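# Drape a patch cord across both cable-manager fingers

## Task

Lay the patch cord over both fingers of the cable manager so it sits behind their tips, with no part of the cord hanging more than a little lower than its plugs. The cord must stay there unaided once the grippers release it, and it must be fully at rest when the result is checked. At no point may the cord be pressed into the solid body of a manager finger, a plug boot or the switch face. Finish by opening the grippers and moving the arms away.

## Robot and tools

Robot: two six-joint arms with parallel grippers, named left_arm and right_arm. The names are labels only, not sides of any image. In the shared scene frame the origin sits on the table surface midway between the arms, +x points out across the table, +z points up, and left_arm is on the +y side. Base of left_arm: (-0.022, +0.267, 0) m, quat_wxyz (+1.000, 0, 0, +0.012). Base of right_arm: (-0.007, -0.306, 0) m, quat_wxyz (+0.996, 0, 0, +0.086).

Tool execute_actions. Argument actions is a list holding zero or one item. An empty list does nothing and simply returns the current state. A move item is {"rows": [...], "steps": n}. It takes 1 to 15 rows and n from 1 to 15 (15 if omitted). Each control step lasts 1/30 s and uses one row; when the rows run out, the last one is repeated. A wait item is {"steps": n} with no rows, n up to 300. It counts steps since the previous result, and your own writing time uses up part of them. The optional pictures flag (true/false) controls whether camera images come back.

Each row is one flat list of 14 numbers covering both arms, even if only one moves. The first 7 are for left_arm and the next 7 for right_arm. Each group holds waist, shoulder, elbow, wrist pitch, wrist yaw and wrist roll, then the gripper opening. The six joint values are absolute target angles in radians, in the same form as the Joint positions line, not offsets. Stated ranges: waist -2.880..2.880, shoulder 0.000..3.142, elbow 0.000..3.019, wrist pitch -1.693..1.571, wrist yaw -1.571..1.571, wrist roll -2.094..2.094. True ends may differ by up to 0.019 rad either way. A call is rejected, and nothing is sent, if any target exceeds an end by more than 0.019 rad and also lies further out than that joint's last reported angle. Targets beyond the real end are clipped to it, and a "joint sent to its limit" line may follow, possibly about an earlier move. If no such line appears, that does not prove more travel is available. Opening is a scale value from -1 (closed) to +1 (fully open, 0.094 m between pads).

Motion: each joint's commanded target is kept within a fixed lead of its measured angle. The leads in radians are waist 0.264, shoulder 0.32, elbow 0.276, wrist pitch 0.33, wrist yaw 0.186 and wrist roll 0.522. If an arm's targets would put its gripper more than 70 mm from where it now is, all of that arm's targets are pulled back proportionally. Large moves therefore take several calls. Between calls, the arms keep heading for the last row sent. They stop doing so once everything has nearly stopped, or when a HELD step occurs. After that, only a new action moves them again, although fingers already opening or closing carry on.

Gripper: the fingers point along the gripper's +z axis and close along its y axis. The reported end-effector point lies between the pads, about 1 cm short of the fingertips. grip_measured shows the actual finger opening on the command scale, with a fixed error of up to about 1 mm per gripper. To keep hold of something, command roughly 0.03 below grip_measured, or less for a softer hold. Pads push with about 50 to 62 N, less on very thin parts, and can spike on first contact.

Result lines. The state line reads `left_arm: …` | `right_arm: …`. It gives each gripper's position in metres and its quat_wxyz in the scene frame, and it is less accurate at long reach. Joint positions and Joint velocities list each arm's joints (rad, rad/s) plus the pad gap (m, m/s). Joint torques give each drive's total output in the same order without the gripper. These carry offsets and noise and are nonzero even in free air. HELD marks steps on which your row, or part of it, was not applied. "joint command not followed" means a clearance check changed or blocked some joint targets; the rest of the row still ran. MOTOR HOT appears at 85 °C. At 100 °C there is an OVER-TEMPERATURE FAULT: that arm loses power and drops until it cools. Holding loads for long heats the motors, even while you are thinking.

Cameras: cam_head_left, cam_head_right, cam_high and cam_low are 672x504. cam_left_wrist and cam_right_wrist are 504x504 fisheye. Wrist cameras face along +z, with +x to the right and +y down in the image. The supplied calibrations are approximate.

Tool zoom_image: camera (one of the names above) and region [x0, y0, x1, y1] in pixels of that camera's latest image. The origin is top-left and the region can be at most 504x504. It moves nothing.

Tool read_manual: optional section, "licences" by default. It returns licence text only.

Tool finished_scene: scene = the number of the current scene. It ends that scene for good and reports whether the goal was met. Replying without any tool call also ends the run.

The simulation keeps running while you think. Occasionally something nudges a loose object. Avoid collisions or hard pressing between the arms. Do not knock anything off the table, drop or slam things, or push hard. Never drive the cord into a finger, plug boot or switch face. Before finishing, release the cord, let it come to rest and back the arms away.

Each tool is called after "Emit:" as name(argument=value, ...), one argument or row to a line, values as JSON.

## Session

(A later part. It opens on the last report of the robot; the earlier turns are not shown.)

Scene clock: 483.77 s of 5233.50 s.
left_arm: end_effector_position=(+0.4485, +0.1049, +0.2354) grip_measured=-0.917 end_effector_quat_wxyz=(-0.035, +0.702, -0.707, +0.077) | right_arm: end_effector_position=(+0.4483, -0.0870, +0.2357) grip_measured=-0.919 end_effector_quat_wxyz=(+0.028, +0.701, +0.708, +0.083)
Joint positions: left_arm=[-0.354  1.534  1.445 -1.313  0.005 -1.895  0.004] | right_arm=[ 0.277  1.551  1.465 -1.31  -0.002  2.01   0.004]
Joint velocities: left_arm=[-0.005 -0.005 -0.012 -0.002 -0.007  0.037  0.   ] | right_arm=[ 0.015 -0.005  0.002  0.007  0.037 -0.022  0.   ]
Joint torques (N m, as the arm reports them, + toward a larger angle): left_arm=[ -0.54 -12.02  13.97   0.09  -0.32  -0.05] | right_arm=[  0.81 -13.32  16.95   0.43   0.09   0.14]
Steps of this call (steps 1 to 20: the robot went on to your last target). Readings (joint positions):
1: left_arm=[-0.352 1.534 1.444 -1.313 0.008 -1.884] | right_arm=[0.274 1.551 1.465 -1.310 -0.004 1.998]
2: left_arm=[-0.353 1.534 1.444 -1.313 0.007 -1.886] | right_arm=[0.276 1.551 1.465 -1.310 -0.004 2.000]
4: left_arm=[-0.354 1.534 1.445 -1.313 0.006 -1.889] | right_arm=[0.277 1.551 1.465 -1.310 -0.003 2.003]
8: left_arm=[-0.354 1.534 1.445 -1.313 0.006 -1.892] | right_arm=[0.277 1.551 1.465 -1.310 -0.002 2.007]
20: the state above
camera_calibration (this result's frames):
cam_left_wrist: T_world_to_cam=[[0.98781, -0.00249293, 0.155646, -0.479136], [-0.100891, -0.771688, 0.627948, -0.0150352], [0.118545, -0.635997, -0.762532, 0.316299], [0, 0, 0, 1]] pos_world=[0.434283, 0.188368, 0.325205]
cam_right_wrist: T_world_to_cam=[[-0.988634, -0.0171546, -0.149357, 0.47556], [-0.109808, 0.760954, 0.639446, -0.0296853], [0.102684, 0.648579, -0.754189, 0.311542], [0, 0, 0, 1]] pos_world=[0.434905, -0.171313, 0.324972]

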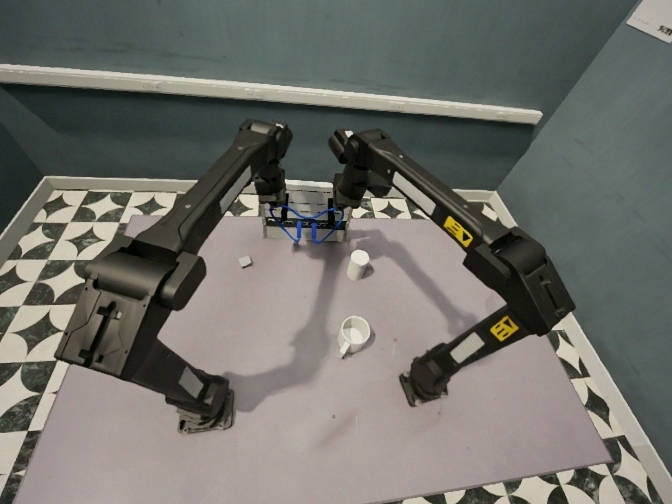

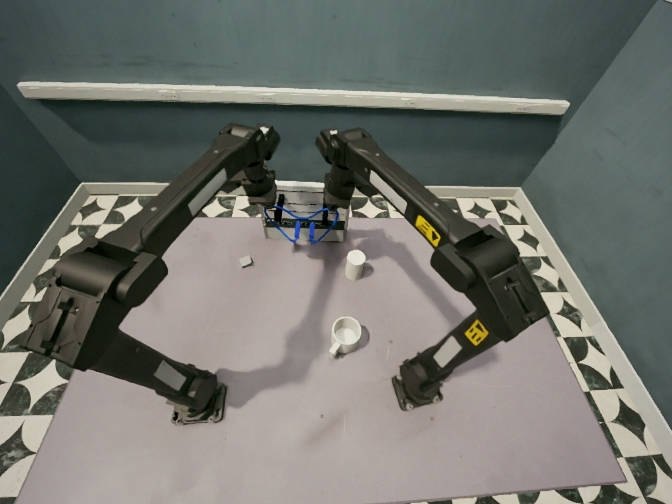

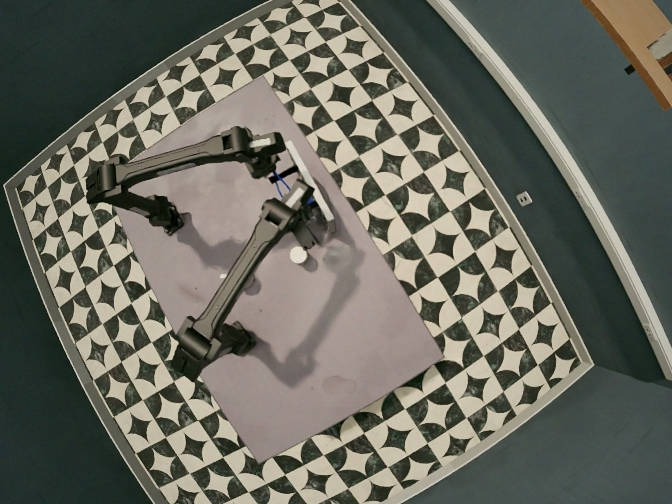

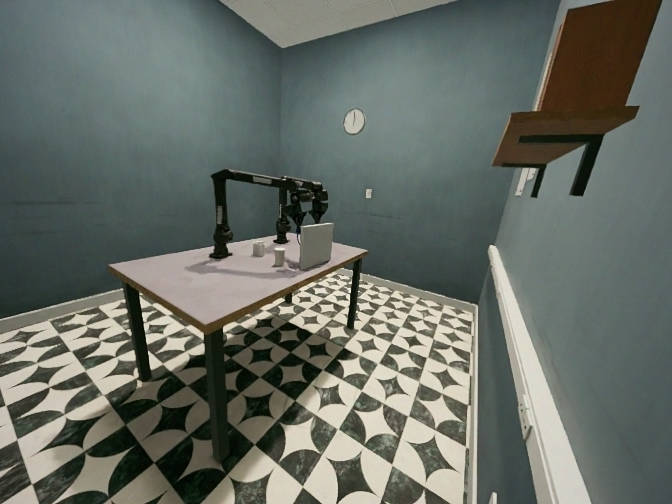

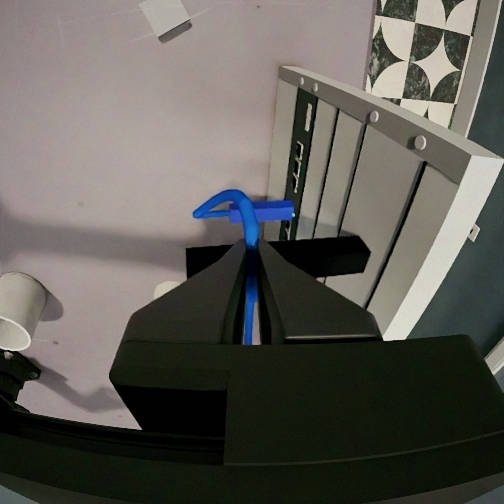

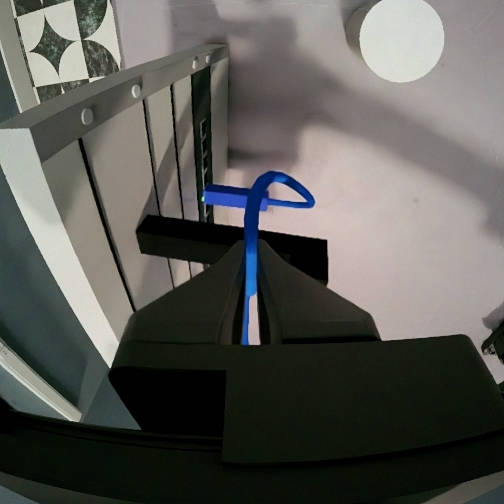

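Emit:
execute_actions(
  actions=[
    {"rows":[[-0.354,1.556,1.49,-1.30,0,-1.9,-0.94,0.277,1.573,1.52,-1.30,0,2.015,-0.94]],"steps":12},
  ],
  pictures=false,
)

Emit:
execute_actions(
  actions=[
    {"rows":[[-0.354,1.556,1.49,-1.30,0,-1.9,-0.9,0.277,1.573,1.52,-1.30,0,2.015,-0.94],[-0.354,1.556,1.49,-1.30,0,-1.9,-0.9,0.277,1.573,1.52,-1.30,0,2.015,-0.94],[-0.354,1.556,1.49,-1.30,0,-1.9,-0.89,0.277,1.573,1.52,-1.30,0,2.015,-0.94],[-0.354,1.556,1.49,-1.30,0,-1.9,-0.88,0.277,1.573,1.52,-1.30,0,2.015,-0.94],[-0.354,1.556,1.49,-1.30,0,-1.9,-0.87,0.277,1.573,1.52,-1.30,0,2.015,-0.94],[-0.354,1.556,1.49,-1.30,0,-1.9,-0.86,0.277,1.573,1.52,-1.30,0,2.015,-0.94],[-0.354,1.556,1.49,-1.30,0,-1.9,-0.85,0.277,1.573,1.52,-1.30,0,2.015,-0.94]],"steps":15},
  ],
  pictures=false,
)

Emit:
execute_actions(
  actions=[
    {"steps":30},
  ],
)

Emit:
zoom_image(
  camera="cam_head_left",
  region=[250, 170, 370, 260],
)

Scene clock: 499.37 s of 5233.50 s.
left_arm: end_effector_position=(+0.4496, +0.1046, +0.2299) grip_measured=-0.917 end_effector_quat_wxyz=(-0.033, +0.703, -0.707, +0.072) | right_arm: end_effector_position=(+0.4492, -0.0867, +0.2316) grip_measured=-0.919 end_effector_quat_wxyz=(+0.027, +0.701, +0.708, +0.079)
Joint positions: left_arm=[-0.354  1.545  1.445 -1.313  0.005 -1.895  0.004] | right_arm=[ 0.277  1.559  1.465 -1.31  -0.002  2.01   0.004]
Joint velocities: left_arm=[-0.005 -0.005 -0.002 -0.012 -0.037  0.066  0.   ] | right_arm=[ 0.015 -0.005  0.012 -0.012  0.022 -0.051 -0.   ]
Joint torques (N m, as the arm reports them, + toward a larger angle): left_arm=[ -0.24 -12.23  12.73   1.07  -0.29   0.  ] | right_arm=[  0.88 -12.04  15.03   1.4    0.17   0.11]
Steps of this call (steps 1 to 15: the robot went on to your last target; steps 16 to 100: nothing new was sent; then 11.87 s passed at rest; steps 101 to 112: all 12 steps of this action). Readings (joint positions):
101: left_arm=[-0.354 1.534 1.445 -1.313 0.005 -1.895] | right_arm=[0.277 1.551 1.465 -1.310 -0.002 2.010]
102: left_arm=[-0.354 1.535 1.445 -1.313 0.005 -1.895] | right_arm=[0.277 1.552 1.465 -1.310 -0.002 2.010]
104: left_arm=[-0.354 1.539 1.445 -1.313 0.005 -1.895] | right_arm=[0.277 1.554 1.465 -1.310 -0.002 2.010]
108: left_arm=[-0.354 1.544 1.445 -1.313 0.005 -1.895] | right_arm=[0.277 1.558 1.465 -1.310 -0.002 2.010]
112: the state above

Scene clock: 499.87 s of 5233.50 s.
left_arm: end_effector_position=(+0.4498, +0.1051, +0.2299) grip_measured=-0.852 end_effector_quat_wxyz=(-0.034, +0.703, -0.707, +0.071) | right_arm: end_effector_position=(+0.4492, -0.0867, +0.2316) grip_measured=-0.919 end_effector_quat_wxyz=(+0.027, +0.701, +0.708, +0.079)
Joint positions: left_arm=[-0.354  1.545  1.445 -1.313  0.002 -1.895  0.007] | right_arm=[ 0.277  1.559  1.465 -1.31  -0.002  2.01   0.004]
Joint velocities: left_arm=[-0.015 -0.015 -0.007 -0.002  0.022  0.081 -0.   ] | right_arm=[ 0.005  0.005  0.002 -0.032 -0.051 -0.051  0.001]
Joint torques (N m, as the arm reports them, + toward a larger angle): left_arm=[ -1.22 -11.91  12.91   1.02  -0.22  -0.01] | right_arm=[  0.25 -13.02  15.22   1.32   0.1    0.12]
Steps of this call (steps 1 to 15: all 15 steps of this action). Readings (joint positions):
1: left_arm=[-0.354 1.545 1.445 -1.313 0.005 -1.895] | right_arm=[0.277 1.559 1.465 -1.310 -0.002 2.010]
2: left_arm=[-0.354 1.545 1.445 -1.313 0.005 -1.895] | right_arm=[0.277 1.559 1.465 -1.310 -0.002 2.010]
4: left_arm=[-0.354 1.545 1.445 -1.313 0.004 -1.895] | right_arm=[0.277 1.559 1.465 -1.310 -0.002 2.010]
8: left_arm=[-0.354 1.545 1.445 -1.313 0.003 -1.895] | right_arm=[0.277 1.559 1.465 -1.310 -0.002 2.010]
15: the state above

Scene clock: 500.87 s of 5233.50 s.
left_arm: end_effector_position=(+0.4498, +0.1051, +0.2299) grip_measured=-0.852 end_effector_quat_wxyz=(-0.034, +0.703, -0.707, +0.071) | right_arm: end_effector_position=(+0.4492, -0.0867, +0.2314) grip_measured=-0.919 end_effector_quat_wxyz=(+0.027, +0.701, +0.708, +0.079)
Joint positions: left_arm=[-0.354  1.545  1.445 -1.313  0.002 -1.895  0.007] | right_arm=[ 0.277  1.559  1.465 -1.31  -0.002  2.01   0.004]
Joint velocities: left_arm=[ 0.005 -0.005  0.002 -0.002 -0.007 -0.022 -0.   ] | right_arm=[ 0.005 -0.005 -0.002 -0.017  0.022 -0.007  0.001]
Joint torques (N m, as the arm reports them, + toward a larger angle): left_arm=[ -0.25 -11.79  12.81   1.09  -0.23  -0.01] | right_arm=[ -0.09 -13.02  15.02   1.38   0.13   0.08]
Steps of this call (steps 1 to 15: the robot went on to your last target; steps 16 to 30: nothing new was sent). Readings (joint positions):
1: left_arm=[-0.354 1.545 1.445 -1.313 0.002 -1.895] | right_arm=[0.277 1.559 1.465 -1.310 -0.002 2.010]
2: left_arm=[-0.354 1.545 1.445 -1.313 0.002 -1.895] | right_arm=[0.277 1.559 1.465 -1.310 -0.002 2.010]
4: left_arm=[-0.354 1.545 1.445 -1.313 0.002 -1.895] | right_arm=[0.277 1.559 1.465 -1.310 -0.002 2.010]
8: left_arm=[-0.354 1.545 1.445 -1.313 0.002 -1.895] | right_arm=[0.277 1.559 1.465 -1.310 -0.002 2.010]
30: the state above
All arms were judged still, so your last target was given up. Only a new action makes them travel on or press farther. Fingers that are still opening or closing keep moving.
camera_calibration (this result's frames):
cam_left_wrist: T_world_to_cam=[[0.989301, -0.0026085, 0.145867, -0.477957], [-0.0940342, -0.775838, 0.623885, -0.0131057], [0.111542, -0.630927, -0.767782, 0.31589], [0, 0, 0, 1]] pos_world=[0.436376, 0.187889, 0.320429]
cam_right_wrist: T_world_to_cam=[[-0.989773, -0.0173128, -0.141598, 0.474466], [-0.10451, 0.763608, 0.637166, -0.0287521], [0.0970943, 0.645448, -0.757608, 0.311068], [0, 0, 0, 1]] pos_world=[0.436406, -0.170608, 0.321171]

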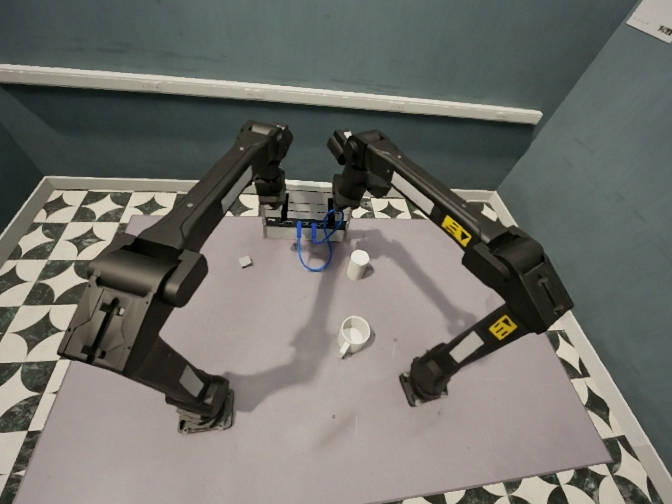

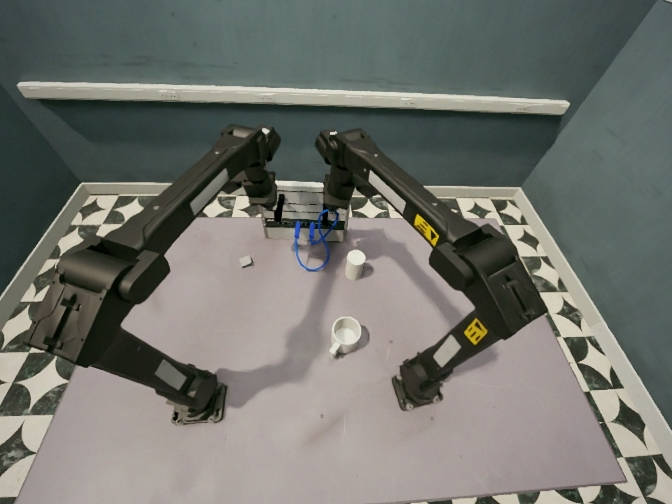

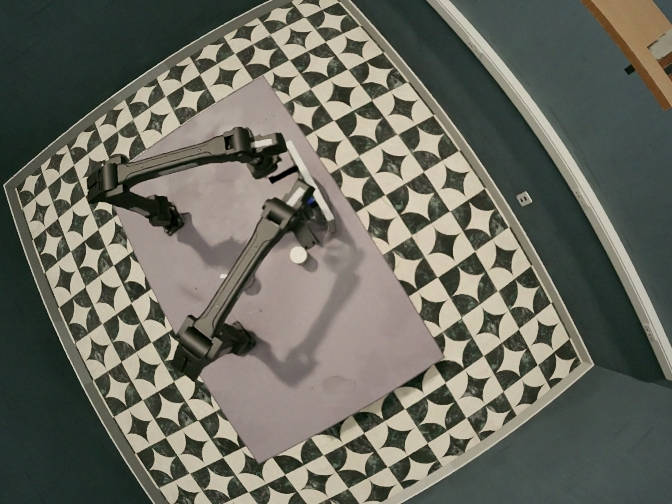

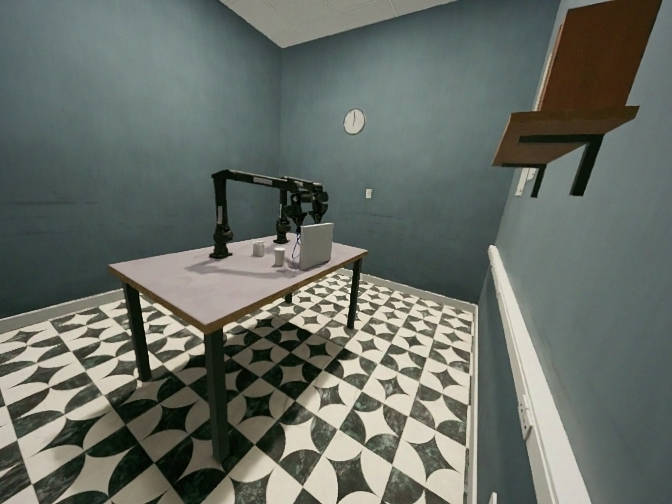

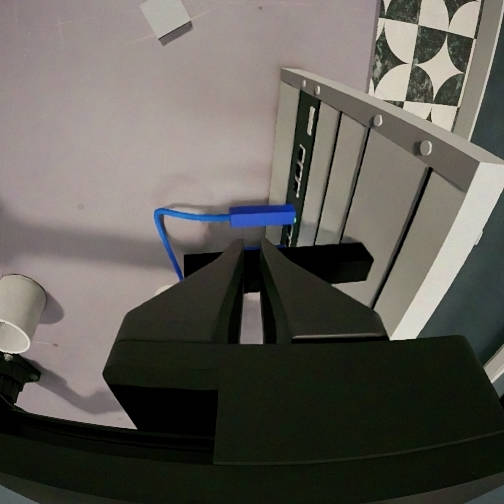

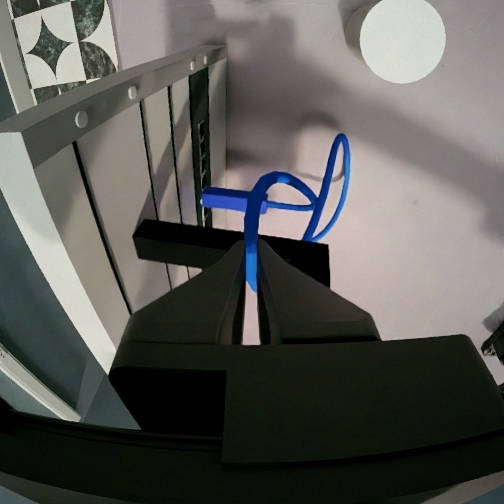

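Region (250, 170, 370, 260) of cam_head_left's 672x504 image, scaled by 4.200, with more detail than that image has; it fills the top 378 rows of this view, and the rest is white.

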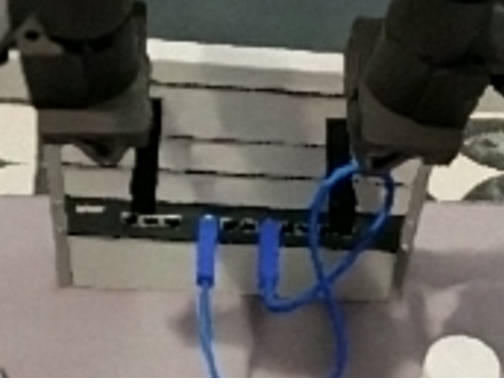

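Emit:
execute_actions(
  actions=[
    {"rows":[[-0.354,1.50,1.49,-1.30,0,-1.9,-0.5,0.277,1.573,1.52,-1.30,0,2.015,-0.5]],"steps":12},
  ],
  pictures=false,
)

Emit:
execute_actions(
  actions=[
    {"rows":[[-0.385,1.37,1.33,-1.33,0,-1.7,0,0.312,1.385,1.36,-1.33,0,1.8,0]],"steps":15},
  ],
  pictures=false,
)

Emit:
execute_actions(
  actions=[
    {"rows":[[-0.446,1.21,0.92,-0.915,0,-1.0,0,0.382,1.24,0.95,-0.91,0,1.2,0]],"steps":15},
  ],
  pictures=false,
)

Emit:
execute_actions(
  actions=[
    {"rows":[[-0.57,1.195,0.575,-0.57,0,-0.565,0.0,0.55,1.258,0.64,-0.565,0,0.758,0.0]],"steps":15},
  ],
  pictures=false,
)

Emit:
execute_actions(
  actions=[
    {"steps":20},
  ],
)

Scene clock: 540.47 s of 5233.50 s.
left_arm: end_effector_position=(+0.4448, +0.1068, +0.2533) grip_measured=-0.502 end_effector_quat_wxyz=(-0.045, +0.701, -0.705, +0.094) | right_arm: end_effector_position=(+0.4492, -0.0867, +0.2314) grip_measured=-0.502 end_effector_quat_wxyz=(+0.027, +0.701, +0.708, +0.079)
Joint positions: left_arm=[-0.354  1.496  1.445 -1.312  0.002 -1.895  0.023] | right_arm=[ 0.277  1.559  1.465 -1.31  -0.002  2.01   0.023]
Joint velocities: left_arm=[-0.005 -0.005 -0.002  0.007 -0.022 -0.022 -0.001] | right_arm=[-0.005 -0.015  0.002  0.007 -0.037 -0.007  0.   ]
Joint torques (N m, as the arm reports them, + toward a larger angle): left_arm=[ -0.21 -11.74  13.01   1.1   -0.22   0.01] | right_arm=[  0.26 -13.61  15.23   1.12   0.17   0.06]
Steps of this call (steps 1 to 1176: nothing new was sent; steps 1177 to 1188: all 12 steps of this action). Readings (joint positions):
1177: left_arm=[-0.354 1.542 1.445 -1.313 0.002 -1.895] | right_arm=[0.277 1.559 1.465 -1.310 -0.002 2.010]
1178: left_arm=[-0.354 1.539 1.445 -1.313 0.002 -1.895] | right_arm=[0.277 1.559 1.465 -1.310 -0.002 2.010]
1180: left_arm=[-0.354 1.527 1.445 -1.312 0.002 -1.895] | right_arm=[0.277 1.559 1.465 -1.310 -0.002 2.010]
1184: left_arm=[-0.354 1.502 1.445 -1.312 0.002 -1.895] | right_arm=[0.277 1.559 1.465 -1.310 -0.002 2.010]
1188: the state above

Scene clock: 540.97 s of 5233.50 s.
left_arm: end_effector_position=(+0.3925, +0.1148, +0.2625) grip_measured=-0.002 end_effector_quat_wxyz=(+0.054, -0.628, +0.771, -0.092) | right_arm: end_effector_position=(+0.3920, -0.0964, +0.2703) grip_measured=-0.002 end_effector_quat_wxyz=(+0.047, +0.614, +0.781, +0.107)
Joint positions: left_arm=[-0.375  1.357  1.325 -1.326  0.002 -1.717  0.047] | right_arm=[ 0.313  1.368  1.353 -1.322 -0.001  1.818  0.047]
Joint velocities: left_arm=[-0.005  0.005  0.002  0.007  0.007  0.051 -0.001] | right_arm=[-0.005  0.024  0.012  0.012 -0.007 -0.081  0.   ]
Joint torques (N m, as the arm reports them, + toward a larger angle): left_arm=[-1.4  -9.71  9.8   0.52 -0.2   0.14] | right_arm=[  0.58 -10.1   11.3    0.89   0.05  -0.07]
Steps of this call (steps 1 to 15: all 15 steps of this action). Readings (joint positions):
1: left_arm=[-0.355 1.485 1.428 -1.309 0.002 -1.863] | right_arm=[0.278 1.548 1.451 -1.308 -0.001 1.976]
2: left_arm=[-0.357 1.463 1.394 -1.308 0.002 -1.832] | right_arm=[0.282 1.525 1.419 -1.308 -0.001 1.942]
4: left_arm=[-0.365 1.414 1.337 -1.320 0.002 -1.789] | right_arm=[0.295 1.468 1.365 -1.316 -0.001 1.895]
8: left_arm=[-0.375 1.361 1.325 -1.326 0.002 -1.743] | right_arm=[0.312 1.387 1.353 -1.322 -0.001 1.845]
15: the state above

Scene clock: 541.47 s of 5233.50 s.
left_arm: end_effector_position=(+0.3393, +0.1059, +0.1602) grip_measured=-0.002 end_effector_quat_wxyz=(+0.122, -0.301, +0.939, -0.109) | right_arm: end_effector_position=(+0.3369, -0.0909, +0.1574) grip_measured=-0.001 end_effector_quat_wxyz=(+0.098, +0.327, +0.932, +0.124)
Joint positions: left_arm=[-0.444  1.211  0.903 -0.933 -0.001 -1.041  0.047] | right_arm=[ 0.388  1.249  0.929 -0.933 -0.001  1.235  0.047]
Joint velocities: left_arm=[ 0.005 -0.005 -0.002  0.017  0.007  0.242 -0.001] | right_arm=[-0.024  0.005 -0.002  0.002 -0.037 -0.183  0.   ]
Joint torques (N m, as the arm reports them, + toward a larger angle): left_arm=[-0.84 -8.45 10.6   1.6  -0.1   0.11] | right_arm=[ 0.34 -9.6  12.13  1.99  0.03 -0.07]
Steps of this call (steps 1 to 15: all 15 steps of this action). Readings (joint positions):
1: left_arm=[-0.379 1.338 1.281 -1.248 -0.001 -1.631] | right_arm=[0.318 1.353 1.312 -1.248 0.002 1.732]
2: left_arm=[-0.387 1.297 1.197 -1.125 -0.001 -1.530] | right_arm=[0.327 1.318 1.232 -1.125 0.003 1.631]
4: left_arm=[-0.413 1.226 1.038 -1.006 -0.001 -1.364] | right_arm=[0.355 1.260 1.077 -1.005 0.002 1.495]
8: left_arm=[-0.443 1.201 0.904 -0.961 -0.001 -1.156] | right_arm=[0.389 1.243 0.932 -0.961 -0.001 1.328]
15: the state above

Scene clock: 541.97 s of 5233.50 s.
left_arm: end_effector_position=(+0.2625, +0.0933, +0.0454) grip_measured=-0.002 end_effector_quat_wxyz=(+0.140, -0.025, +0.986, -0.090) | right_arm: end_effector_position=(+0.2614, -0.0669, +0.0503) grip_measured=-0.001 end_effector_quat_wxyz=(+0.121, +0.031, +0.985, +0.116)
Joint positions: left_arm=[-0.572  1.2    0.553 -0.589 -0.    -0.598  0.047] | right_arm=[ 0.556  1.267  0.622 -0.589 -0.002  0.792  0.047]
Joint velocities: left_arm=[-0.005 -0.005 -0.007  0.042  0.037  0.168 -0.001] | right_arm=[-0.034 -0.005 -0.022  0.027 -0.007 -0.125  0.001]
Joint torques (N m, as the arm reports them, + toward a larger angle): left_arm=[ 0.92 -6.42  9.68  1.31 -0.09  0.09] | right_arm=[ 0.29 -8.91 10.25  2.23  0.08 -0.09]
Steps of this call (steps 1 to 15: all 15 steps of this action). Readings (joint positions):
1: left_arm=[-0.449 1.207 0.877 -0.882 -0.003 -0.989] | right_arm=[0.395 1.247 0.907 -0.890 0.003 1.189]
2: left_arm=[-0.461 1.195 0.831 -0.800 -0.003 -0.935] | right_arm=[0.412 1.239 0.869 -0.817 0.004 1.139]
4: left_arm=[-0.499 1.182 0.725 -0.697 -0.003 -0.843] | right_arm=[0.466 1.235 0.776 -0.704 0.004 1.041]
8: left_arm=[-0.568 1.196 0.567 -0.616 -0.000 -0.685] | right_arm=[0.563 1.256 0.635 -0.614 -0.002 0.880]
15: the state above

Scene clock: 542.63 s of 5233.50 s.
left_arm: end_effector_position=(+0.2626, +0.0932, +0.0455) grip_measured=-0.002 end_effector_quat_wxyz=(+0.141, -0.014, +0.986, -0.089) | right_arm: end_effector_position=(+0.2617, -0.0669, +0.0504) grip_measured=-0.001 end_effector_quat_wxyz=(+0.122, +0.020, +0.986, +0.115)
Joint positions: left_arm=[-0.572  1.2    0.553 -0.588 -0.    -0.576  0.047] | right_arm=[ 0.556  1.267  0.622 -0.588 -0.002  0.769  0.047]
Joint velocities: left_arm=[-0.015  0.005  0.017  0.002 -0.007 -0.051  0.002] | right_arm=[-0.015  0.005  0.002 -0.007  0.022 -0.007  0.   ]
Joint torques (N m, as the arm reports them, + toward a larger angle): left_arm=[ 0.06 -6.86  9.65  1.66 -0.1   0.14] | right_arm=[ 0.68 -8.62 10.33  2.31  0.09 -0.11]
Steps of this call (steps 1 to 20: the robot went on to your last target). Readings (joint positions):
1: left_arm=[-0.572 1.200 0.553 -0.588 -0.000 -0.594] | right_arm=[0.556 1.267 0.622 -0.589 -0.002 0.787]
2: left_arm=[-0.572 1.200 0.553 -0.588 -0.000 -0.590] | right_arm=[0.556 1.267 0.622 -0.588 -0.002 0.783]
4: left_arm=[-0.572 1.200 0.553 -0.588 -0.000 -0.585] | right_arm=[0.556 1.267 0.622 -0.588 -0.002 0.778]
8: left_arm=[-0.572 1.200 0.553 -0.588 -0.000 -0.579] | right_arm=[0.556 1.267 0.622 -0.588 -0.002 0.772]
20: the state above
camera_calibration (this result's frames):
cam_left_wrist: T_world_to_cam=[[0.00207795, -0.984305, 0.176463, 0.0834183], [-0.941084, 0.0577491, 0.333205, 0.233185], [-0.338166, -0.166759, -0.926194, 0.269696], [0, 0, 0, 1]] pos_world=[0.310476, 0.113617, 0.157372]
cam_right_wrist: T_world_to_cam=[[-0.00107607, -0.975473, -0.220116, -0.0552623], [-0.928792, -0.0805999, 0.361729, 0.225011], [-0.370599, 0.204831, -0.905925, 0.279736], [0, 0, 0, 1]] pos_world=[0.312599, -0.0930697, 0.159863]

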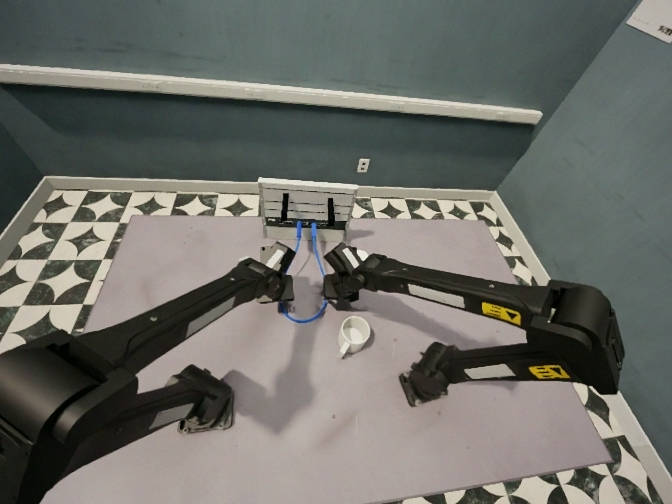

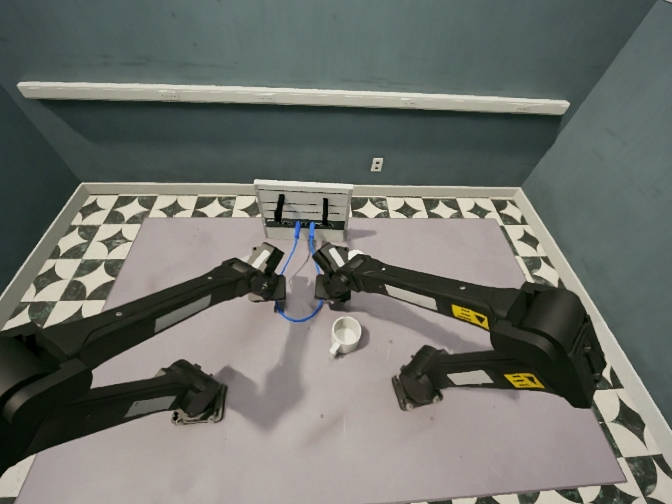

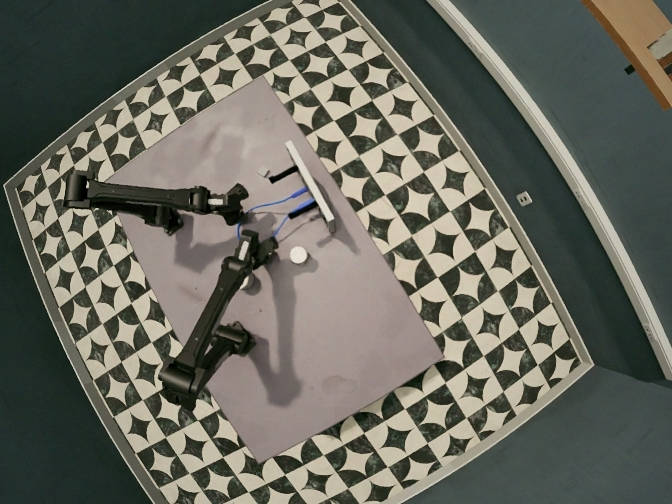

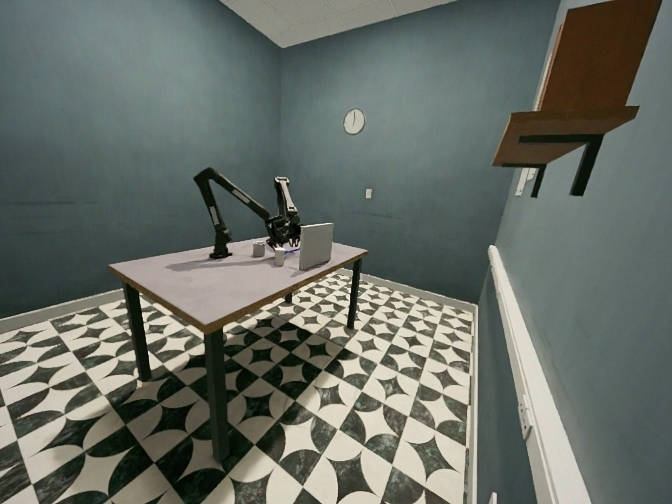

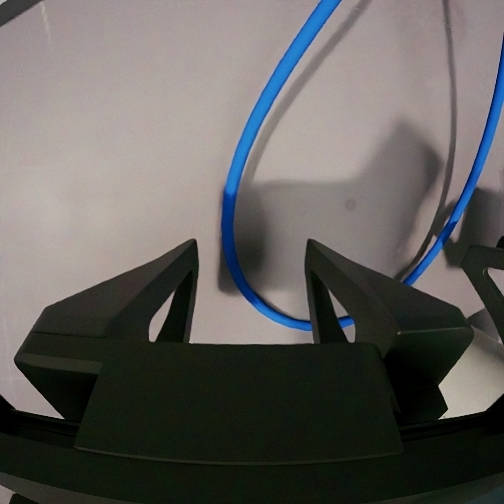

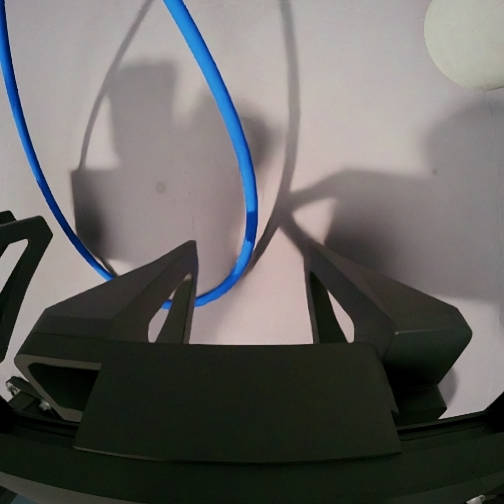

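Emit:
execute_actions(
  actions=[
    {"rows":[[-0.538,1.287,0.497,-0.392,0,-0.575,0.0,0.568,1.35,0.558,-0.385,0,0.765,0.0]],"steps":15},
  ],
  pictures=false,
)

Emit:
execute_actions(
  actions=[
    {"steps":10},
  ],
)

Scene clock: 550.70 s of 5233.50 s.
left_arm: end_effector_position=(+0.2713, +0.0970, +0.0115) grip_measured=-0.002 end_effector_quat_wxyz=(+0.156, -0.025, +0.983, -0.095) | right_arm: end_effector_position=(+0.2627, -0.0632, +0.0130) grip_measured=-0.001 end_effector_quat_wxyz=(+0.133, +0.017, +0.983, +0.125)
Joint positions: left_arm=[-0.549  1.292  0.498 -0.41  -0.    -0.576  0.047] | right_arm=[ 0.561  1.355  0.561 -0.409 -0.002  0.768  0.047]
Joint velocities: left_arm=[-0.015 -0.005  0.007  0.022 -0.051 -0.051 -0.001] | right_arm=[-0.015 -0.005 -0.007  0.007 -0.007  0.022 -0.001]
Joint torques (N m, as the arm reports them, + toward a larger angle): left_arm=[ 0.61 -6.8   7.29  1.48 -0.11  0.04] | right_arm=[ 1.1  -7.51  7.55  2.34  0.07  0.03]
Steps of this call (steps 1 to 15: the robot went on to your last target; steps 16 to 130: nothing new was sent; then 3.23 s passed at rest; steps 131 to 145: all 15 steps of this action). Readings (joint positions):
131: left_arm=[-0.570 1.206 0.543 -0.548 -0.000 -0.576] | right_arm=[0.556 1.272 0.612 -0.548 -0.002 0.768]
132: left_arm=[-0.566 1.220 0.532 -0.491 -0.000 -0.576] | right_arm=[0.557 1.282 0.599 -0.490 -0.002 0.768]
134: left_arm=[-0.556 1.258 0.518 -0.434 -0.000 -0.576] | right_arm=[0.560 1.314 0.582 -0.431 -0.002 0.768]
138: left_arm=[-0.549 1.292 0.500 -0.417 -0.000 -0.576] | right_arm=[0.561 1.354 0.563 -0.415 -0.002 0.768]
145: the state above

Scene clock: 551.03 s of 5233.50 s.
left_arm: end_effector_position=(+0.2713, +0.0970, +0.0115) grip_measured=-0.002 end_effector_quat_wxyz=(+0.156, -0.025, +0.983, -0.095) | right_arm: end_effector_position=(+0.2628, -0.0631, +0.0131) grip_measured=-0.001 end_effector_quat_wxyz=(+0.133, +0.017, +0.983, +0.125)
Joint positions: left_arm=[-0.549  1.292  0.498 -0.41  -0.    -0.576  0.047] | right_arm=[ 0.561  1.355  0.561 -0.408 -0.002  0.768  0.047]
Joint velocities: left_arm=[-0.005 -0.005  0.017  0.002 -0.037  0.022 -0.   ] | right_arm=[-0.015 -0.015  0.002  0.007 -0.037 -0.007 -0.   ]
Joint torques (N m, as the arm reports them, + toward a larger angle): left_arm=[ 0.59 -7.    7.2   1.69 -0.1   0.04] | right_arm=[ 0.65 -7.97  7.56  2.38  0.08 -0.03]
Steps of this call (steps 1 to 10: the robot went on to your last target). Readings (joint positions):
1: left_arm=[-0.549 1.292 0.498 -0.410 -0.000 -0.576] | right_arm=[0.561 1.355 0.561 -0.408 -0.002 0.768]
2: left_arm=[-0.549 1.292 0.498 -0.410 -0.000 -0.576] | right_arm=[0.561 1.355 0.561 -0.408 -0.002 0.768]
4: left_arm=[-0.549 1.292 0.498 -0.410 -0.000 -0.576] | right_arm=[0.561 1.355 0.561 -0.408 -0.002 0.768]
8: left_arm=[-0.549 1.292 0.498 -0.410 -0.000 -0.576] | right_arm=[0.561 1.355 0.561 -0.408 -0.002 0.768]
10: the state above
camera_calibration (this result's frames):
cam_left_wrist: T_world_to_cam=[[0.0191848, -0.981101, 0.192544, 0.0880209], [-0.950932, 0.0415748, 0.306592, 0.256946], [-0.308803, -0.188978, -0.932163, 0.236056], [0, 0, 0, 1]] pos_world=[0.315545, 0.120284, 0.124317]
cam_right_wrist: T_world_to_cam=[[0.010156, -0.970725, -0.23998, -0.0621899], [-0.936352, -0.0934537, 0.338396, 0.241316], [-0.350916, 0.221269, -0.909889, 0.241496], [0, 0, 0, 1]] pos_world=[0.311333, -0.0912529, 0.12315]

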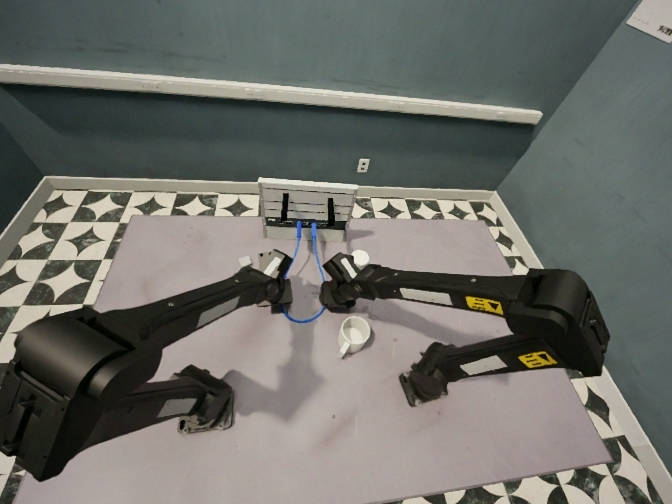

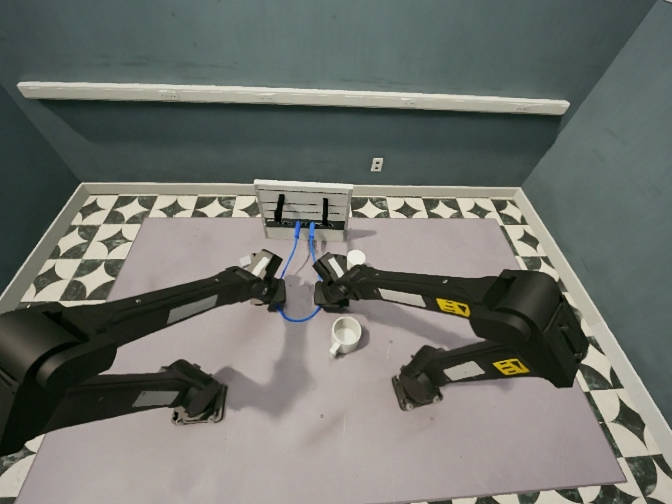

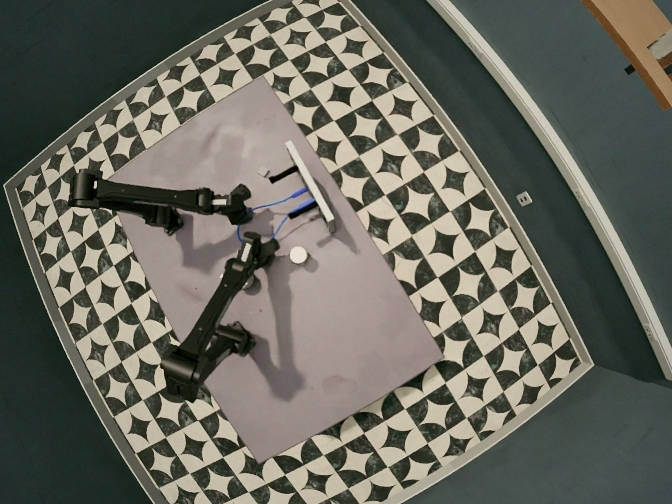

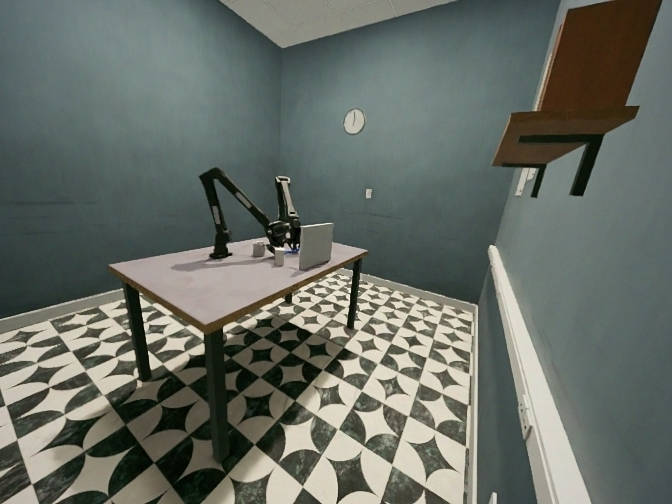

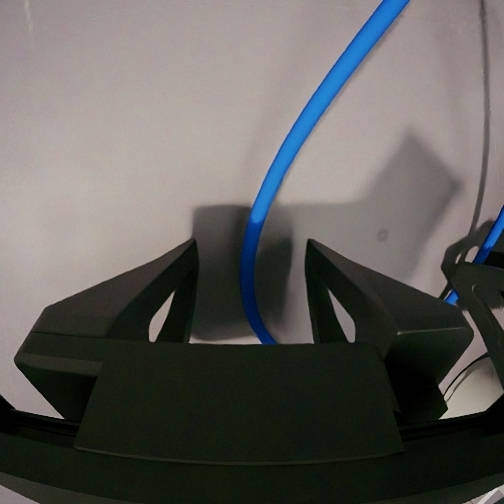

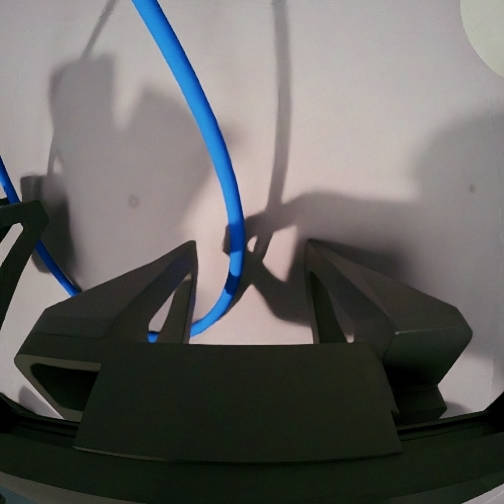

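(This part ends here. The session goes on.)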